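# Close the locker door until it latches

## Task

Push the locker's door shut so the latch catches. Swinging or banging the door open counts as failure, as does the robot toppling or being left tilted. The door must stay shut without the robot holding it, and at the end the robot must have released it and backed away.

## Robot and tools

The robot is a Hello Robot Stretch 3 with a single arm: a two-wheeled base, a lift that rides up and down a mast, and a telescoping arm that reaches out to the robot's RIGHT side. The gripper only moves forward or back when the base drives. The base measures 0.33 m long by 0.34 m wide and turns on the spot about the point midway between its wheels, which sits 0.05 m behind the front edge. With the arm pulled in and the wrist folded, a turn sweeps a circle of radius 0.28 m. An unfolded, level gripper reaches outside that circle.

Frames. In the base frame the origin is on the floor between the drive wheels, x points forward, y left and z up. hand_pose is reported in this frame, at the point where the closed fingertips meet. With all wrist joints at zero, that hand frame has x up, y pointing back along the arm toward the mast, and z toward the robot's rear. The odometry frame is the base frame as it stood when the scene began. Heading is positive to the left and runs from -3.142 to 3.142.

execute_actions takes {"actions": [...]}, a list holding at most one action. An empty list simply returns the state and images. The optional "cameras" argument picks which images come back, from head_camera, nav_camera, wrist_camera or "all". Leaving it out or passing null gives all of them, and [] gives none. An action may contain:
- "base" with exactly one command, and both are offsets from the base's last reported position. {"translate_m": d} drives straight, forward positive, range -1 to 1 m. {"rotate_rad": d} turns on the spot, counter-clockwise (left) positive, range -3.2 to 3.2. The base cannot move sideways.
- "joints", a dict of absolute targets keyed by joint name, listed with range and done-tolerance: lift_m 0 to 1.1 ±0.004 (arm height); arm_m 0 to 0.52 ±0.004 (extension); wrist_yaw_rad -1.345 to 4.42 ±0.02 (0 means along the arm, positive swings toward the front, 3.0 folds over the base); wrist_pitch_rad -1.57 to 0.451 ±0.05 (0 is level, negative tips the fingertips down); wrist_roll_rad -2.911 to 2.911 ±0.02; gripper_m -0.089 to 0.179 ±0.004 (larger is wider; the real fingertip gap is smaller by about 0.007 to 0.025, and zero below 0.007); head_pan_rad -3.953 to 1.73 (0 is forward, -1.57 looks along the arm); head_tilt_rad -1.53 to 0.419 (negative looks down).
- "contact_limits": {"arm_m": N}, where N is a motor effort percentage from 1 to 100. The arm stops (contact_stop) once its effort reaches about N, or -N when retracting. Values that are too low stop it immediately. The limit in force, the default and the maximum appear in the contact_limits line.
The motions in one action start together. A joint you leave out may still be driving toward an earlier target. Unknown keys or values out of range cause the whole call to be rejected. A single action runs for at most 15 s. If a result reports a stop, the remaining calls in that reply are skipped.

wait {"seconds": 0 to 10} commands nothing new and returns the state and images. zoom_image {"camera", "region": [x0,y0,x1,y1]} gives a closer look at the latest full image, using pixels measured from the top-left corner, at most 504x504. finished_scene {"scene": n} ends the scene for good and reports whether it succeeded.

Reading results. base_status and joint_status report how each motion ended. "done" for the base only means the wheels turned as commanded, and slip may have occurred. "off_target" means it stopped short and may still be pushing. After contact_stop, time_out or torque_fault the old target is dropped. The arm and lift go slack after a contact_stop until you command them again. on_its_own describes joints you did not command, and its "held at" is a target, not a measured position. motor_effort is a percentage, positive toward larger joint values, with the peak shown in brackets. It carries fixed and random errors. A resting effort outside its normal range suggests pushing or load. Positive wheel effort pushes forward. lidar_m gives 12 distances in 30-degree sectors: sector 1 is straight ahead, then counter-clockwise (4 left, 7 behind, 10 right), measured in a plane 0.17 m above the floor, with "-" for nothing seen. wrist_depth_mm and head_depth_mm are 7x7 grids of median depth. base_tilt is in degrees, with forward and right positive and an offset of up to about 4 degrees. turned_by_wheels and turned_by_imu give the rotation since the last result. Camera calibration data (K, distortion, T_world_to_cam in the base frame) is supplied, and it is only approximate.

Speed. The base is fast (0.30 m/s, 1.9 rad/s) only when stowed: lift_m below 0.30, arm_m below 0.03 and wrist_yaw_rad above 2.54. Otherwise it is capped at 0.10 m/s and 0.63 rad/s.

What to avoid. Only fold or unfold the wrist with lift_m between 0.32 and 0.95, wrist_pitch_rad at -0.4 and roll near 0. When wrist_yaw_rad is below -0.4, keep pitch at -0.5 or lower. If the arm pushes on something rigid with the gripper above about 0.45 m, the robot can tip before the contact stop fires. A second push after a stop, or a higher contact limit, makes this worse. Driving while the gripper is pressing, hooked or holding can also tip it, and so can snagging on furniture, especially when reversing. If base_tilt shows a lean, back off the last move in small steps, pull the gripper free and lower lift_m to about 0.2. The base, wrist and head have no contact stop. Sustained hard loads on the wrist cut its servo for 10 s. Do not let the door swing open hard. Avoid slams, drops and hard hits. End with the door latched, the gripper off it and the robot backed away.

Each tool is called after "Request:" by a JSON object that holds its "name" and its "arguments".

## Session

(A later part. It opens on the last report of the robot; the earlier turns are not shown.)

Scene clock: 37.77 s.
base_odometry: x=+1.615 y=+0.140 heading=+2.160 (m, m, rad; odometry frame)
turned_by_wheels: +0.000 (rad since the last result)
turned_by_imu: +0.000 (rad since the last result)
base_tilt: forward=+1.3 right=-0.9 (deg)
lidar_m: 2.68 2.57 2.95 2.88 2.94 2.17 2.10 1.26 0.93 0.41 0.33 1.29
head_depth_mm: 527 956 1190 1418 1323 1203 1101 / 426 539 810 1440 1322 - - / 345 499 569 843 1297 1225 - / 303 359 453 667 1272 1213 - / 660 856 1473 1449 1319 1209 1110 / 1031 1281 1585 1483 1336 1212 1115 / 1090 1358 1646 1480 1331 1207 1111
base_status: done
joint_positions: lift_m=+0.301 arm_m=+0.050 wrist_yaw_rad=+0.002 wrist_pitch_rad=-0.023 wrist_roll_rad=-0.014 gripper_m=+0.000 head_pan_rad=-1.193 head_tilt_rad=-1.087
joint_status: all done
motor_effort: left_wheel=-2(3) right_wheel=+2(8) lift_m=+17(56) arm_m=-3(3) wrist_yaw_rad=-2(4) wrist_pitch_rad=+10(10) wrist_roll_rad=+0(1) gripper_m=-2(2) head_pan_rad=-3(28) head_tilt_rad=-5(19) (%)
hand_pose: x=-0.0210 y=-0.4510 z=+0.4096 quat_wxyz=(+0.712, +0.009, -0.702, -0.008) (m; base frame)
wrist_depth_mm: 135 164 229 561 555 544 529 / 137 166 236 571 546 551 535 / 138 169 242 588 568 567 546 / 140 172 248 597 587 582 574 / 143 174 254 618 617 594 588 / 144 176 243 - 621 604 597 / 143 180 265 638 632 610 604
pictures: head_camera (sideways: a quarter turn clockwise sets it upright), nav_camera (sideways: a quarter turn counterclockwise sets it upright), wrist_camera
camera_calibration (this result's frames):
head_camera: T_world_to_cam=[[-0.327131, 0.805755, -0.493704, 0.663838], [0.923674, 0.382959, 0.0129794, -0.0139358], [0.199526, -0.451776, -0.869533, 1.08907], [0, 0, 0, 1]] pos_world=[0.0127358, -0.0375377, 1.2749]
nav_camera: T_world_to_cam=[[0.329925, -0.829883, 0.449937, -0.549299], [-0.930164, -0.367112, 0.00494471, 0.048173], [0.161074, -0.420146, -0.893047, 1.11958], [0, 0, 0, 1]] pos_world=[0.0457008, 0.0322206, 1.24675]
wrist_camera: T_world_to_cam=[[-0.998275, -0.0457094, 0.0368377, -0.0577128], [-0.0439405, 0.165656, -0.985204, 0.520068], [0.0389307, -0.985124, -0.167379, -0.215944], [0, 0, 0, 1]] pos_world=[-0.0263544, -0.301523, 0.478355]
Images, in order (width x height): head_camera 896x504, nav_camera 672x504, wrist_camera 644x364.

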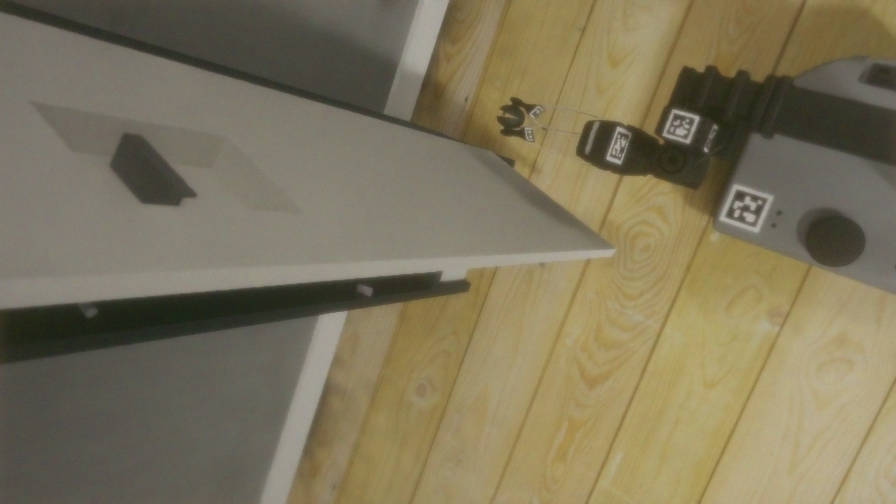

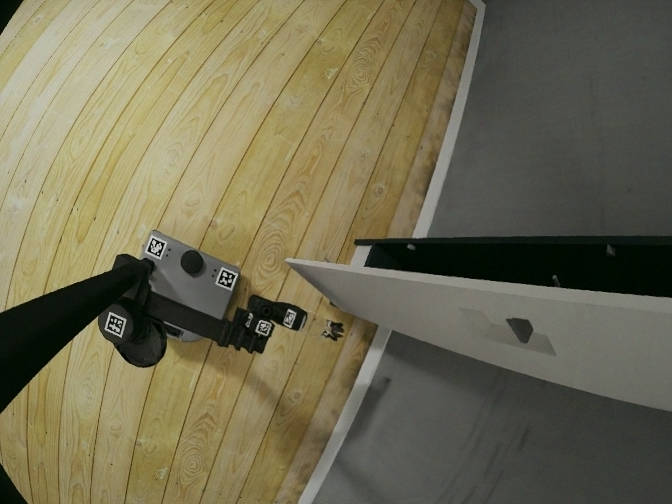

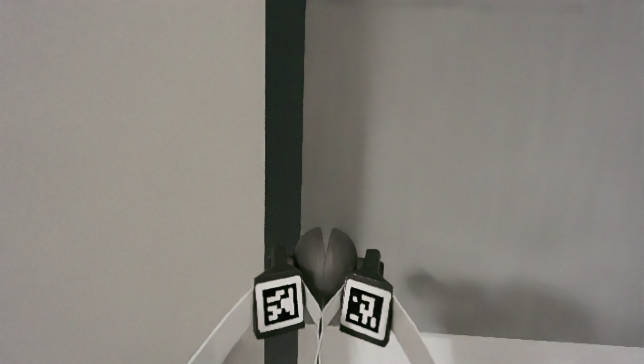

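Request:
{"name": "execute_actions", "arguments": {"actions": [{"base": {"translate_m": 0.28}, "joints": {"arm_m": 0.07, "head_pan_rad": -1.5, "head_tilt_rad": -1.0}}]}}

Scene clock: 41.93 s.
base_odometry: x=+1.460 y=+0.373 heading=+2.160 (m, m, rad; odometry frame)
turned_by_wheels: +0.000 (rad since the last result)
turned_by_imu: +0.000 (rad since the last result)
base_tilt: forward=+1.3 right=-0.9 (deg)
lidar_m: 2.40 2.32 2.95 2.87 3.00 2.46 2.39 1.27 0.59 0.55 0.94 1.30
head_depth_mm: 493 586 722 1462 1363 1219 1102 / 522 603 721 934 1323 1245 - / 512 608 715 930 1334 1256 - / 489 595 737 1018 1354 1229 1124 / 840 997 1229 1499 1379 1227 1111 / 848 1009 1252 1501 1381 1234 1111 / 855 1018 1275 1517 1382 1235 1117
base_status: done
joint_positions: lift_m=+0.301 arm_m=+0.070 wrist_yaw_rad=-0.002 wrist_pitch_rad=-0.023 wrist_roll_rad=-0.014 gripper_m=+0.000 head_pan_rad=-1.493 head_tilt_rad=-1.001
joint_status: all done
motor_effort: left_wheel=-2(8) right_wheel=+2(24) lift_m=+17(17) arm_m=+3(3) wrist_yaw_rad=+2(60) wrist_pitch_rad=+10(10) wrist_roll_rad=+1(1) gripper_m=-4(7) head_pan_rad=-3(30) head_tilt_rad=+1(9) (%)
hand_pose: x=-0.0219 y=-0.4702 z=+0.4096 quat_wxyz=(+0.712, +0.008, -0.702, -0.009) (m; base frame)
wrist_depth_mm: 578 569 224 224 228 232 235 / 592 584 228 231 231 236 241 / 608 593 234 235 240 245 248 / 621 613 240 243 248 250 254 / 636 631 247 248 252 256 567 / 670 654 256 - 263 265 571 / 656 671 262 264 268 271 596
pictures: head_camera (sideways: a quarter turn clockwise sets it upright), nav_camera (sideways: a quarter turn counterclockwise sets it upright), wrist_camera
camera_calibration (this result's frames):
head_camera: T_world_to_cam=[[-0.0709515, 0.821355, -0.565988, 0.75644], [0.995504, 0.0940007, 0.0116175, -0.0126024], [0.0627453, -0.562619, -0.824332, 1.03115], [0, 0, 0, 1]] pos_world=[0.00151617, -0.0399742, 1.27829]
nav_camera: T_world_to_cam=[[0.0667746, -0.848863, 0.524378, -0.644661], [-0.997136, -0.0754838, 0.00478276, 0.0487918], [0.0355221, -0.523195, -0.851472, 1.06632], [0, 0, 0, 1]] pos_world=[0.0538211, 0.0143481, 1.24576]
wrist_camera: T_world_to_cam=[[-0.99844, -0.0419682, 0.0368397, -0.0577945], [-0.0433198, 0.165778, -0.985211, 0.5233], [0.0352404, -0.98527, -0.167337, -0.235041], [0, 0, 0, 1]] pos_world=[-0.0267521, -0.320756, 0.478359]
Images, in order (width x height): head_camera 896x504, nav_camera 672x504, wrist_camera 644x364.

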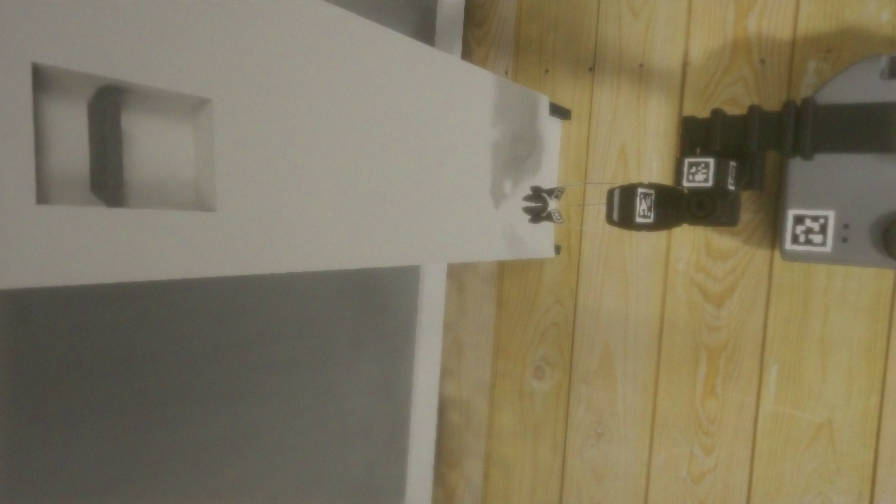

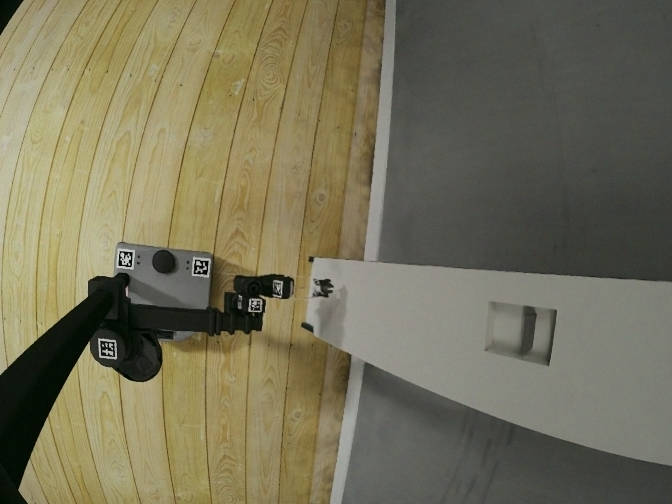

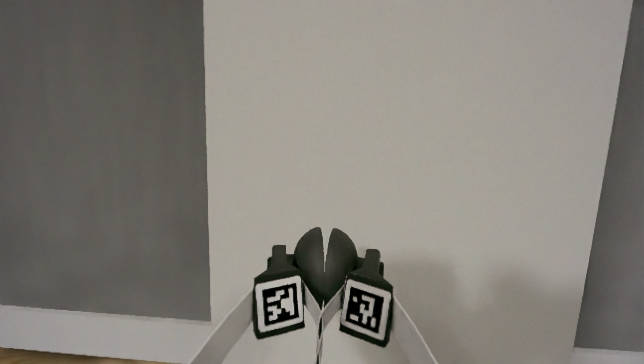

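Request:
{"name": "execute_actions", "arguments": {"actions": [{"base": {"translate_m": 0.04}, "joints": {"arm_m": 0.13}}], "cameras": ["wrist_camera"]}}

Request:
{"name": "execute_actions", "arguments": {"actions": [{"joints": {"arm_m": 0.18}, "contact_limits": {"arm_m": 30}}]}}

Scene clock: 43.67 s.
base_odometry: x=+1.437 y=+0.407 heading=+2.160 (m, m, rad; odometry frame)
turned_by_wheels: +0.000 (rad since the last result)
turned_by_imu: +0.000 (rad since the last result)
base_tilt: forward=+1.3 right=-0.9 (deg)
lidar_m: 2.36 2.29 2.95 2.87 3.00 2.51 2.42 1.26 0.59 0.55 0.94 1.30
head_depth_mm: 508 584 717 975 1357 1219 1109 / 517 604 713 930 1324 1218 - / 486 590 710 920 1334 1189 - / 816 966 1180 1471 1370 1222 1125 / 839 993 1235 1505 1372 1230 1114 / 850 1008 1249 1504 1374 1234 1110 / 854 1018 1269 1526 1390 1235 1116
base_status: done
joint_positions: lift_m=+0.301 arm_m=+0.130 wrist_yaw_rad=-0.002 wrist_pitch_rad=-0.023 wrist_roll_rad=-0.014 gripper_m=+0.000 head_pan_rad=-1.493 head_tilt_rad=-1.001
joint_status: all done
motor_effort: left_wheel=-2(3) right_wheel=+2(8) lift_m=+16(17) arm_m=+3(3) wrist_yaw_rad=+2(3) wrist_pitch_rad=+10(10) wrist_roll_rad=+0(1) gripper_m=-2(2) head_pan_rad=-3(3) head_tilt_rad=+1(2) (%)
hand_pose: x=-0.0218 y=-0.5302 z=+0.4096 quat_wxyz=(+0.712, +0.008, -0.702, -0.009) (m; base frame)
wrist_depth_mm: 526 508 498 165 167 170 171 / 533 519 507 169 171 173 176 / 549 531 520 173 176 178 181 / 566 555 534 178 180 184 186 / 579 565 548 181 186 188 190 / 598 584 573 - 190 194 198 / 593 595 576 193 196 199 203
pictures: wrist_camera
camera_calibration (this result's frames):
wrist_camera: T_world_to_cam=[[-0.998425, -0.0423055, 0.0368408, -0.0604042], [-0.043376, 0.165738, -0.985215, 0.533232], [0.0355741, -0.985262, -0.167313, -0.294132], [0, 0, 0, 1]] pos_world=[-0.0267161, -0.380729, 0.478362]
Images, in order (width x height): wrist_camera 644x364.

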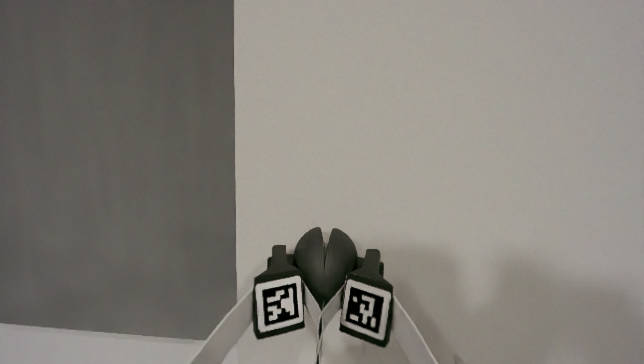

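Scene clock: 45.43 s.
base_odometry: x=+1.437 y=+0.407 heading=+2.160 (m, m, rad; odometry frame)
turned_by_wheels: +0.000 (rad since the last result)
turned_by_imu: -0.014 (rad since the last result)
base_tilt: forward=+0.9 right=-1.7 (deg)
lidar_m: 2.36 2.30 2.96 2.87 2.98 2.51 2.42 1.29 0.61 0.59 0.94 1.29
head_depth_mm: 530 612 745 1386 1369 1229 1107 / 549 635 756 967 1332 1222 - / 544 638 765 977 1241 1211 - / 556 947 1145 1457 1360 1235 1134 / 844 1004 1229 1518 1385 1231 1119 / 850 1010 1255 1524 1394 1240 1118 / 861 1026 1255 1528 1393 1243 1125
base_status: not commanded
joint_positions: lift_m=+0.301 arm_m=+0.177 wrist_yaw_rad=+0.028 wrist_pitch_rad=-0.053 wrist_roll_rad=-0.014 gripper_m=+0.000 head_pan_rad=-1.493 head_tilt_rad=-1.000
joint_status: all done
on_its_own: arm_m is at rest, and its effort (+22) is outside its rest range (-14 to +14); wrist_yaw_rad is at rest, and its effort (-35) is outside its rest range (-12 to +12)
motor_effort: left_wheel=-2(5) right_wheel=+1(9) lift_m=+17(17) arm_m=+22(26) wrist_yaw_rad=-35(40) wrist_pitch_rad=+24(26) wrist_roll_rad=+0(0) gripper_m=-10(9) head_pan_rad=-4(4) head_tilt_rad=+1(1) (%)
contact_limits: arm_m 30 (drawing in: default 16, maximum 26; extending or still: default 22, maximum 36)
hand_pose: x=-0.0144 y=-0.5768 z=+0.4018 quat_wxyz=(+0.712, +0.029, -0.701, -0.009) (m; base frame)
wrist_depth_mm: 482 472 160 155 151 148 145 / 505 481 166 159 156 152 148 / 516 503 170 164 160 156 152 / 538 522 174 169 164 159 156 / 545 533 180 173 170 166 161 / 561 560 536 180 175 170 165 / 568 571 193 186 179 176 170
pictures: head_camera (sideways: a quarter turn clockwise sets it upright), nav_camera (sideways: a quarter turn counterclockwise sets it upright), wrist_camera
camera_calibration (this result's frames):
head_camera: T_world_to_cam=[[-0.0707254, 0.820452, -0.567323, 0.758178], [0.995521, 0.0938316, 0.0115908, -0.0125677], [0.0627425, -0.563962, -0.823414, 1.02996], [0, 0, 0, 1]] pos_world=[0.00151159, -0.0400114, 1.27836]
nav_camera: T_world_to_cam=[[0.0665486, -0.848027, 0.525757, -0.646457], [-0.99715, -0.0752879, 0.00477934, 0.0487963], [0.0355301, -0.524577, -0.850621, 1.06522], [0, 0, 0, 1]] pos_world=[0.0538308, 0.0142484, 1.24574]
wrist_camera: T_world_to_cam=[[-0.996736, -0.0725197, 0.0354713, -0.0715194], [-0.0490163, 0.194513, -0.979675, 0.54785], [0.0641461, -0.978216, -0.197433, -0.324983], [0, 0, 0, 1]] pos_world=[-0.0235859, -0.429654, 0.475089]
Images, in order (width x height): head_camera 896x504, nav_camera 672x504, wrist_camera 644x364.

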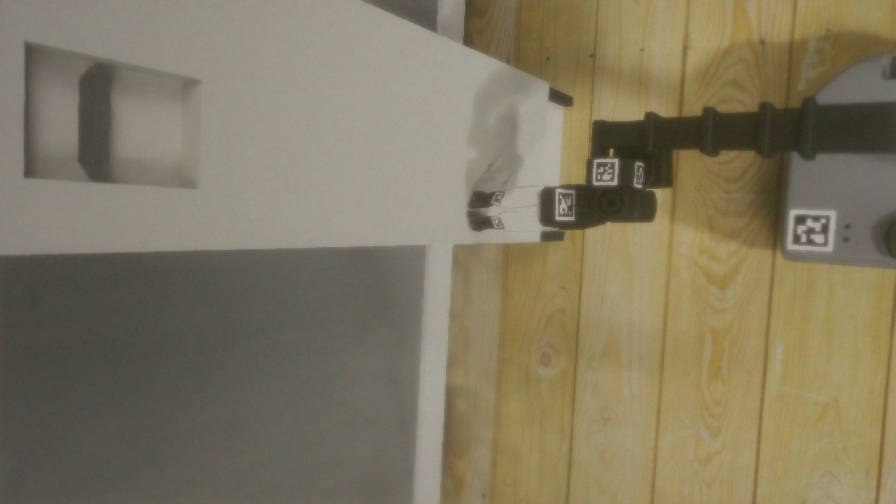

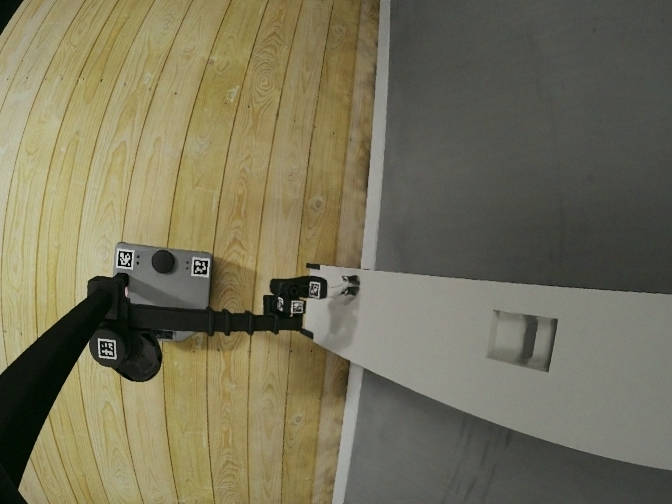

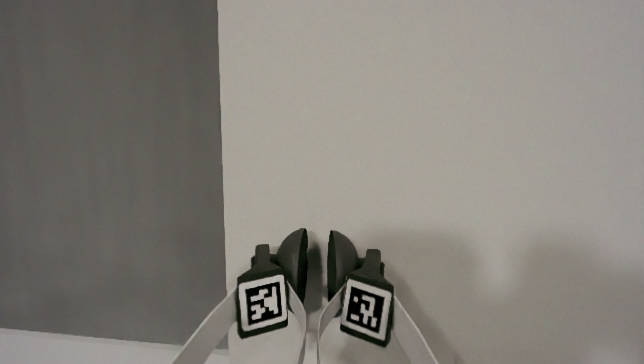

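The door looks shut. Backing the arm off to check it stays.

Request:
{"name": "execute_actions", "arguments": {"actions": [{"joints": {"arm_m": 0.05}}]}}

Scene clock: 47.67 s.
base_odometry: x=+1.437 y=+0.407 heading=+2.160 (m, m, rad; odometry frame)
turned_by_wheels: +0.000 (rad since the last result)
turned_by_imu: -0.002 (rad since the last result)
base_tilt: forward=+1.3 right=-1.0 (deg)
lidar_m: 2.36 2.29 2.96 2.88 2.97 2.52 2.42 1.29 0.61 0.59 0.94 1.28
head_depth_mm: 519 597 732 1074 1368 1220 1103 / 538 623 740 951 1320 1240 - / 528 626 748 967 1333 1261 - / 795 932 1139 1439 1343 1227 1125 / 836 984 1222 1501 1375 1229 1119 / 842 1002 1238 1502 1387 1234 1114 / 850 1011 1253 1516 1388 1236 1116
base_status: not commanded
joint_positions: lift_m=+0.301 arm_m=+0.050 wrist_yaw_rad=+0.041 wrist_pitch_rad=-0.022 wrist_roll_rad=-0.014 gripper_m=+0.000 head_pan_rad=-1.495 head_tilt_rad=-0.997
joint_status: all done
on_its_own: wrist_yaw_rad is held at +0.042, not at your +0.000, by its stall guard, which is not easing now
motor_effort: left_wheel=-1(6) right_wheel=+0(10) lift_m=+17(17) arm_m=-3(18) wrist_yaw_rad=+0(34) wrist_pitch_rad=+10(24) wrist_roll_rad=+0(1) gripper_m=-3(9) head_pan_rad=-2(4) head_tilt_rad=-1(1) (%)
hand_pose: x=-0.0109 y=-0.4508 z=+0.4096 quat_wxyz=(+0.712, +0.023, -0.702, +0.007) (m; base frame)
wrist_depth_mm: 611 600 570 269 263 256 250 / 631 614 599 278 271 263 258 / 641 624 595 281 279 268 263 / 667 655 636 290 283 276 267 / 684 677 644 296 289 280 275 / 686 682 660 - 292 289 282 / 713 687 670 317 306 297 291
pictures: head_camera (sideways: a quarter turn clockwise sets it upright), nav_camera (sideways: a quarter turn counterclockwise sets it upright), wrist_camera
camera_calibration (this result's frames):
head_camera: T_world_to_cam=[[-0.0694957, 0.819158, -0.569342, 0.7608], [0.995646, 0.0924963, 0.0115503, -0.0125157], [0.0621235, -0.56606, -0.82202, 1.02815], [0, 0, 0, 1]] pos_world=[0.00146117, -0.0400625, 1.27846]
nav_camera: T_world_to_cam=[[0.0652888, -0.846829, 0.527842, -0.649166], [-0.997253, -0.0739104, 0.00477414, 0.0488037], [0.0349702, -0.526704, -0.849329, 1.06354], [0, 0, 0, 1]] pos_world=[0.0538608, 0.0140456, 1.24572]
wrist_camera: T_world_to_cam=[[-0.99569, -0.0851106, 0.0368358, -0.065353], [-0.0504261, 0.163508, -0.985252, 0.519522], [0.0778324, -0.982864, -0.167095, -0.214795], [0, 0, 0, 1]] pos_world=[-0.0221559, -0.301622, 0.478377]
Images, in order (width x height): head_camera 896x504, nav_camera 672x504, wrist_camera 644x364.

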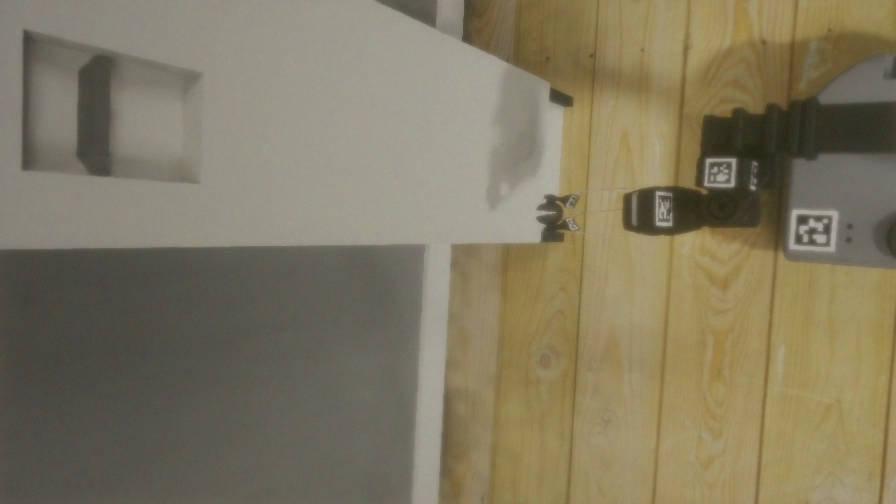

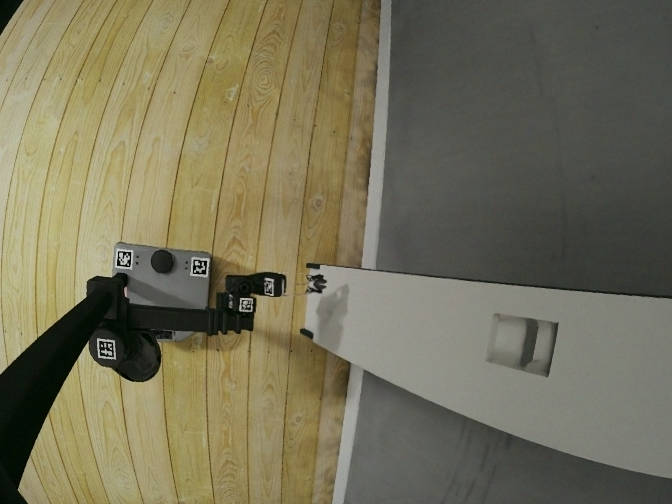

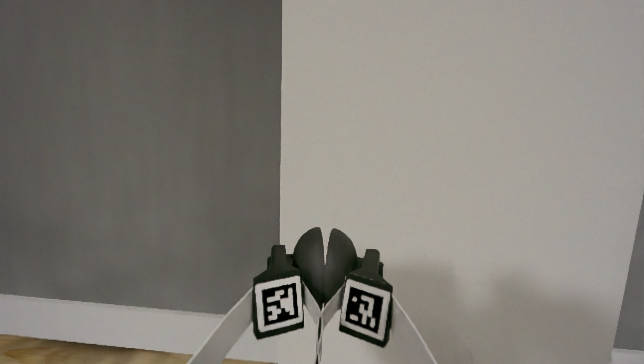

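Request:
{"name": "execute_actions", "arguments": {"actions": [{"base": {"translate_m": 0.2}, "joints": {"arm_m": 0.0, "wrist_yaw_rad": 1.4, "head_pan_rad": -1.9, "head_tilt_rad": -0.7}}], "cameras": ["head_camera", "nav_camera"]}}

Scene clock: 51.00 s.
base_odometry: x=+1.326 y=+0.573 heading=+2.160 (m, m, rad; odometry frame)
turned_by_wheels: +0.000 (rad since the last result)
turned_by_imu: +0.000 (rad since the last result)
base_tilt: forward=+1.3 right=-0.9 (deg)
lidar_m: 2.16 2.13 2.97 2.85 2.99 2.72 2.62 1.28 0.61 0.61 0.94 1.28
head_depth_mm: 550 625 732 1346 1580 1376 1190 / 530 601 695 814 987 1316 1188 / 514 578 701 774 934 1168 1192 / 498 557 642 745 889 1139 1199 / 557 671 845 1055 1297 1394 1203 / 744 826 936 1077 1260 1381 1197 / 722 801 899 1027 1203 1347 1203
base_status: done
joint_positions: lift_m=+0.301 arm_m=+0.002 wrist_yaw_rad=+1.398 wrist_pitch_rad=-0.022 wrist_roll_rad=-0.014 gripper_m=+0.000 head_pan_rad=-1.893 head_tilt_rad=-0.705
joint_status: all done
joint sent to its limit — the command would take arm_m past its lower limit, so that joint was sent only as far as its limit.
motor_effort: left_wheel=-1(3) right_wheel=+1(5) lift_m=+17(17) arm_m=-3(3) wrist_yaw_rad=+3(5) wrist_pitch_rad=+10(10) wrist_roll_rad=+0(0) gripper_m=-3(2) head_pan_rad=-3(34) head_tilt_rad=+3(21) (%)
hand_pose: x=+0.2304 y=-0.1914 z=+0.4096 quat_wxyz=(+0.551, +0.458, -0.532, +0.452) (m; base frame)
wrist_depth_mm: - - - - - - 788 / - - - - - - 782 / - - - - - - 783 / - - - - - - 767 / - - - - - - 765 / 935 947 989 - - 995 766 / 711 742 724 728 727 780 724
pictures: head_camera (sideways: a quarter turn clockwise sets it upright), nav_camera (sideways: a quarter turn counterclockwise sets it upright)
camera_calibration (this result's frames):
head_camera: T_world_to_cam=[[0.19064, 0.593454, -0.781965, 1.03628], [0.95445, -0.298304, 0.00630068, -0.00543347], [-0.229524, -0.747548, -0.623291, 0.771484], [0, 0, 0, 1]] pos_world=[-0.0152972, -0.0398863, 1.29123]
nav_camera: T_world_to_cam=[[-0.208664, -0.627569, 0.750077, -0.937064], [-0.947487, 0.319769, 0.00396, 0.0495584], [-0.242337, -0.709862, -0.661338, 0.820777], [0, 0, 0, 1]] pos_world=[0.0503284, -0.021281, 1.24549]
Images, in order (width x height): head_camera 896x504, nav_camera 672x504.

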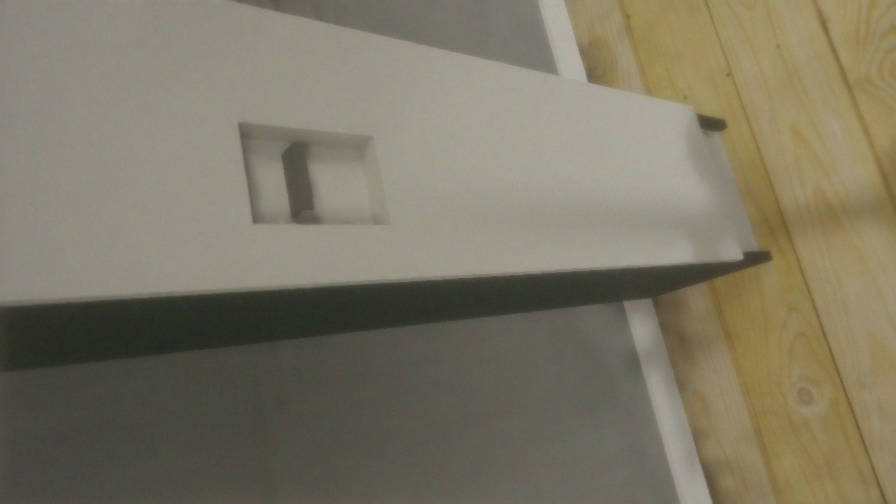

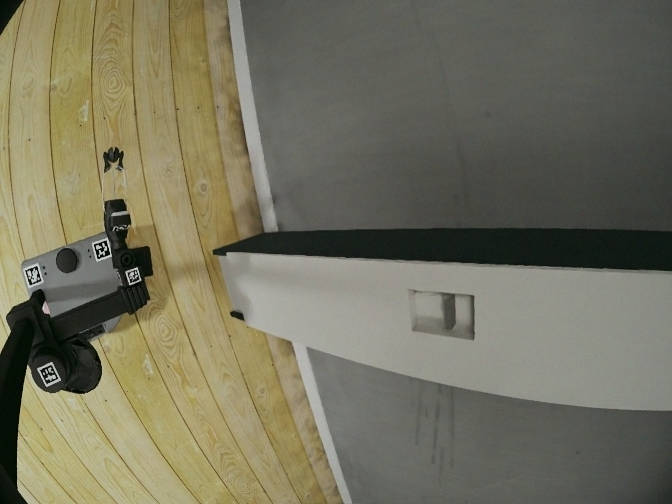

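The door is flush and closed.

Request:
{"name": "finished_scene", "arguments": {"scene": 1}}

The scene is finished: the task was done.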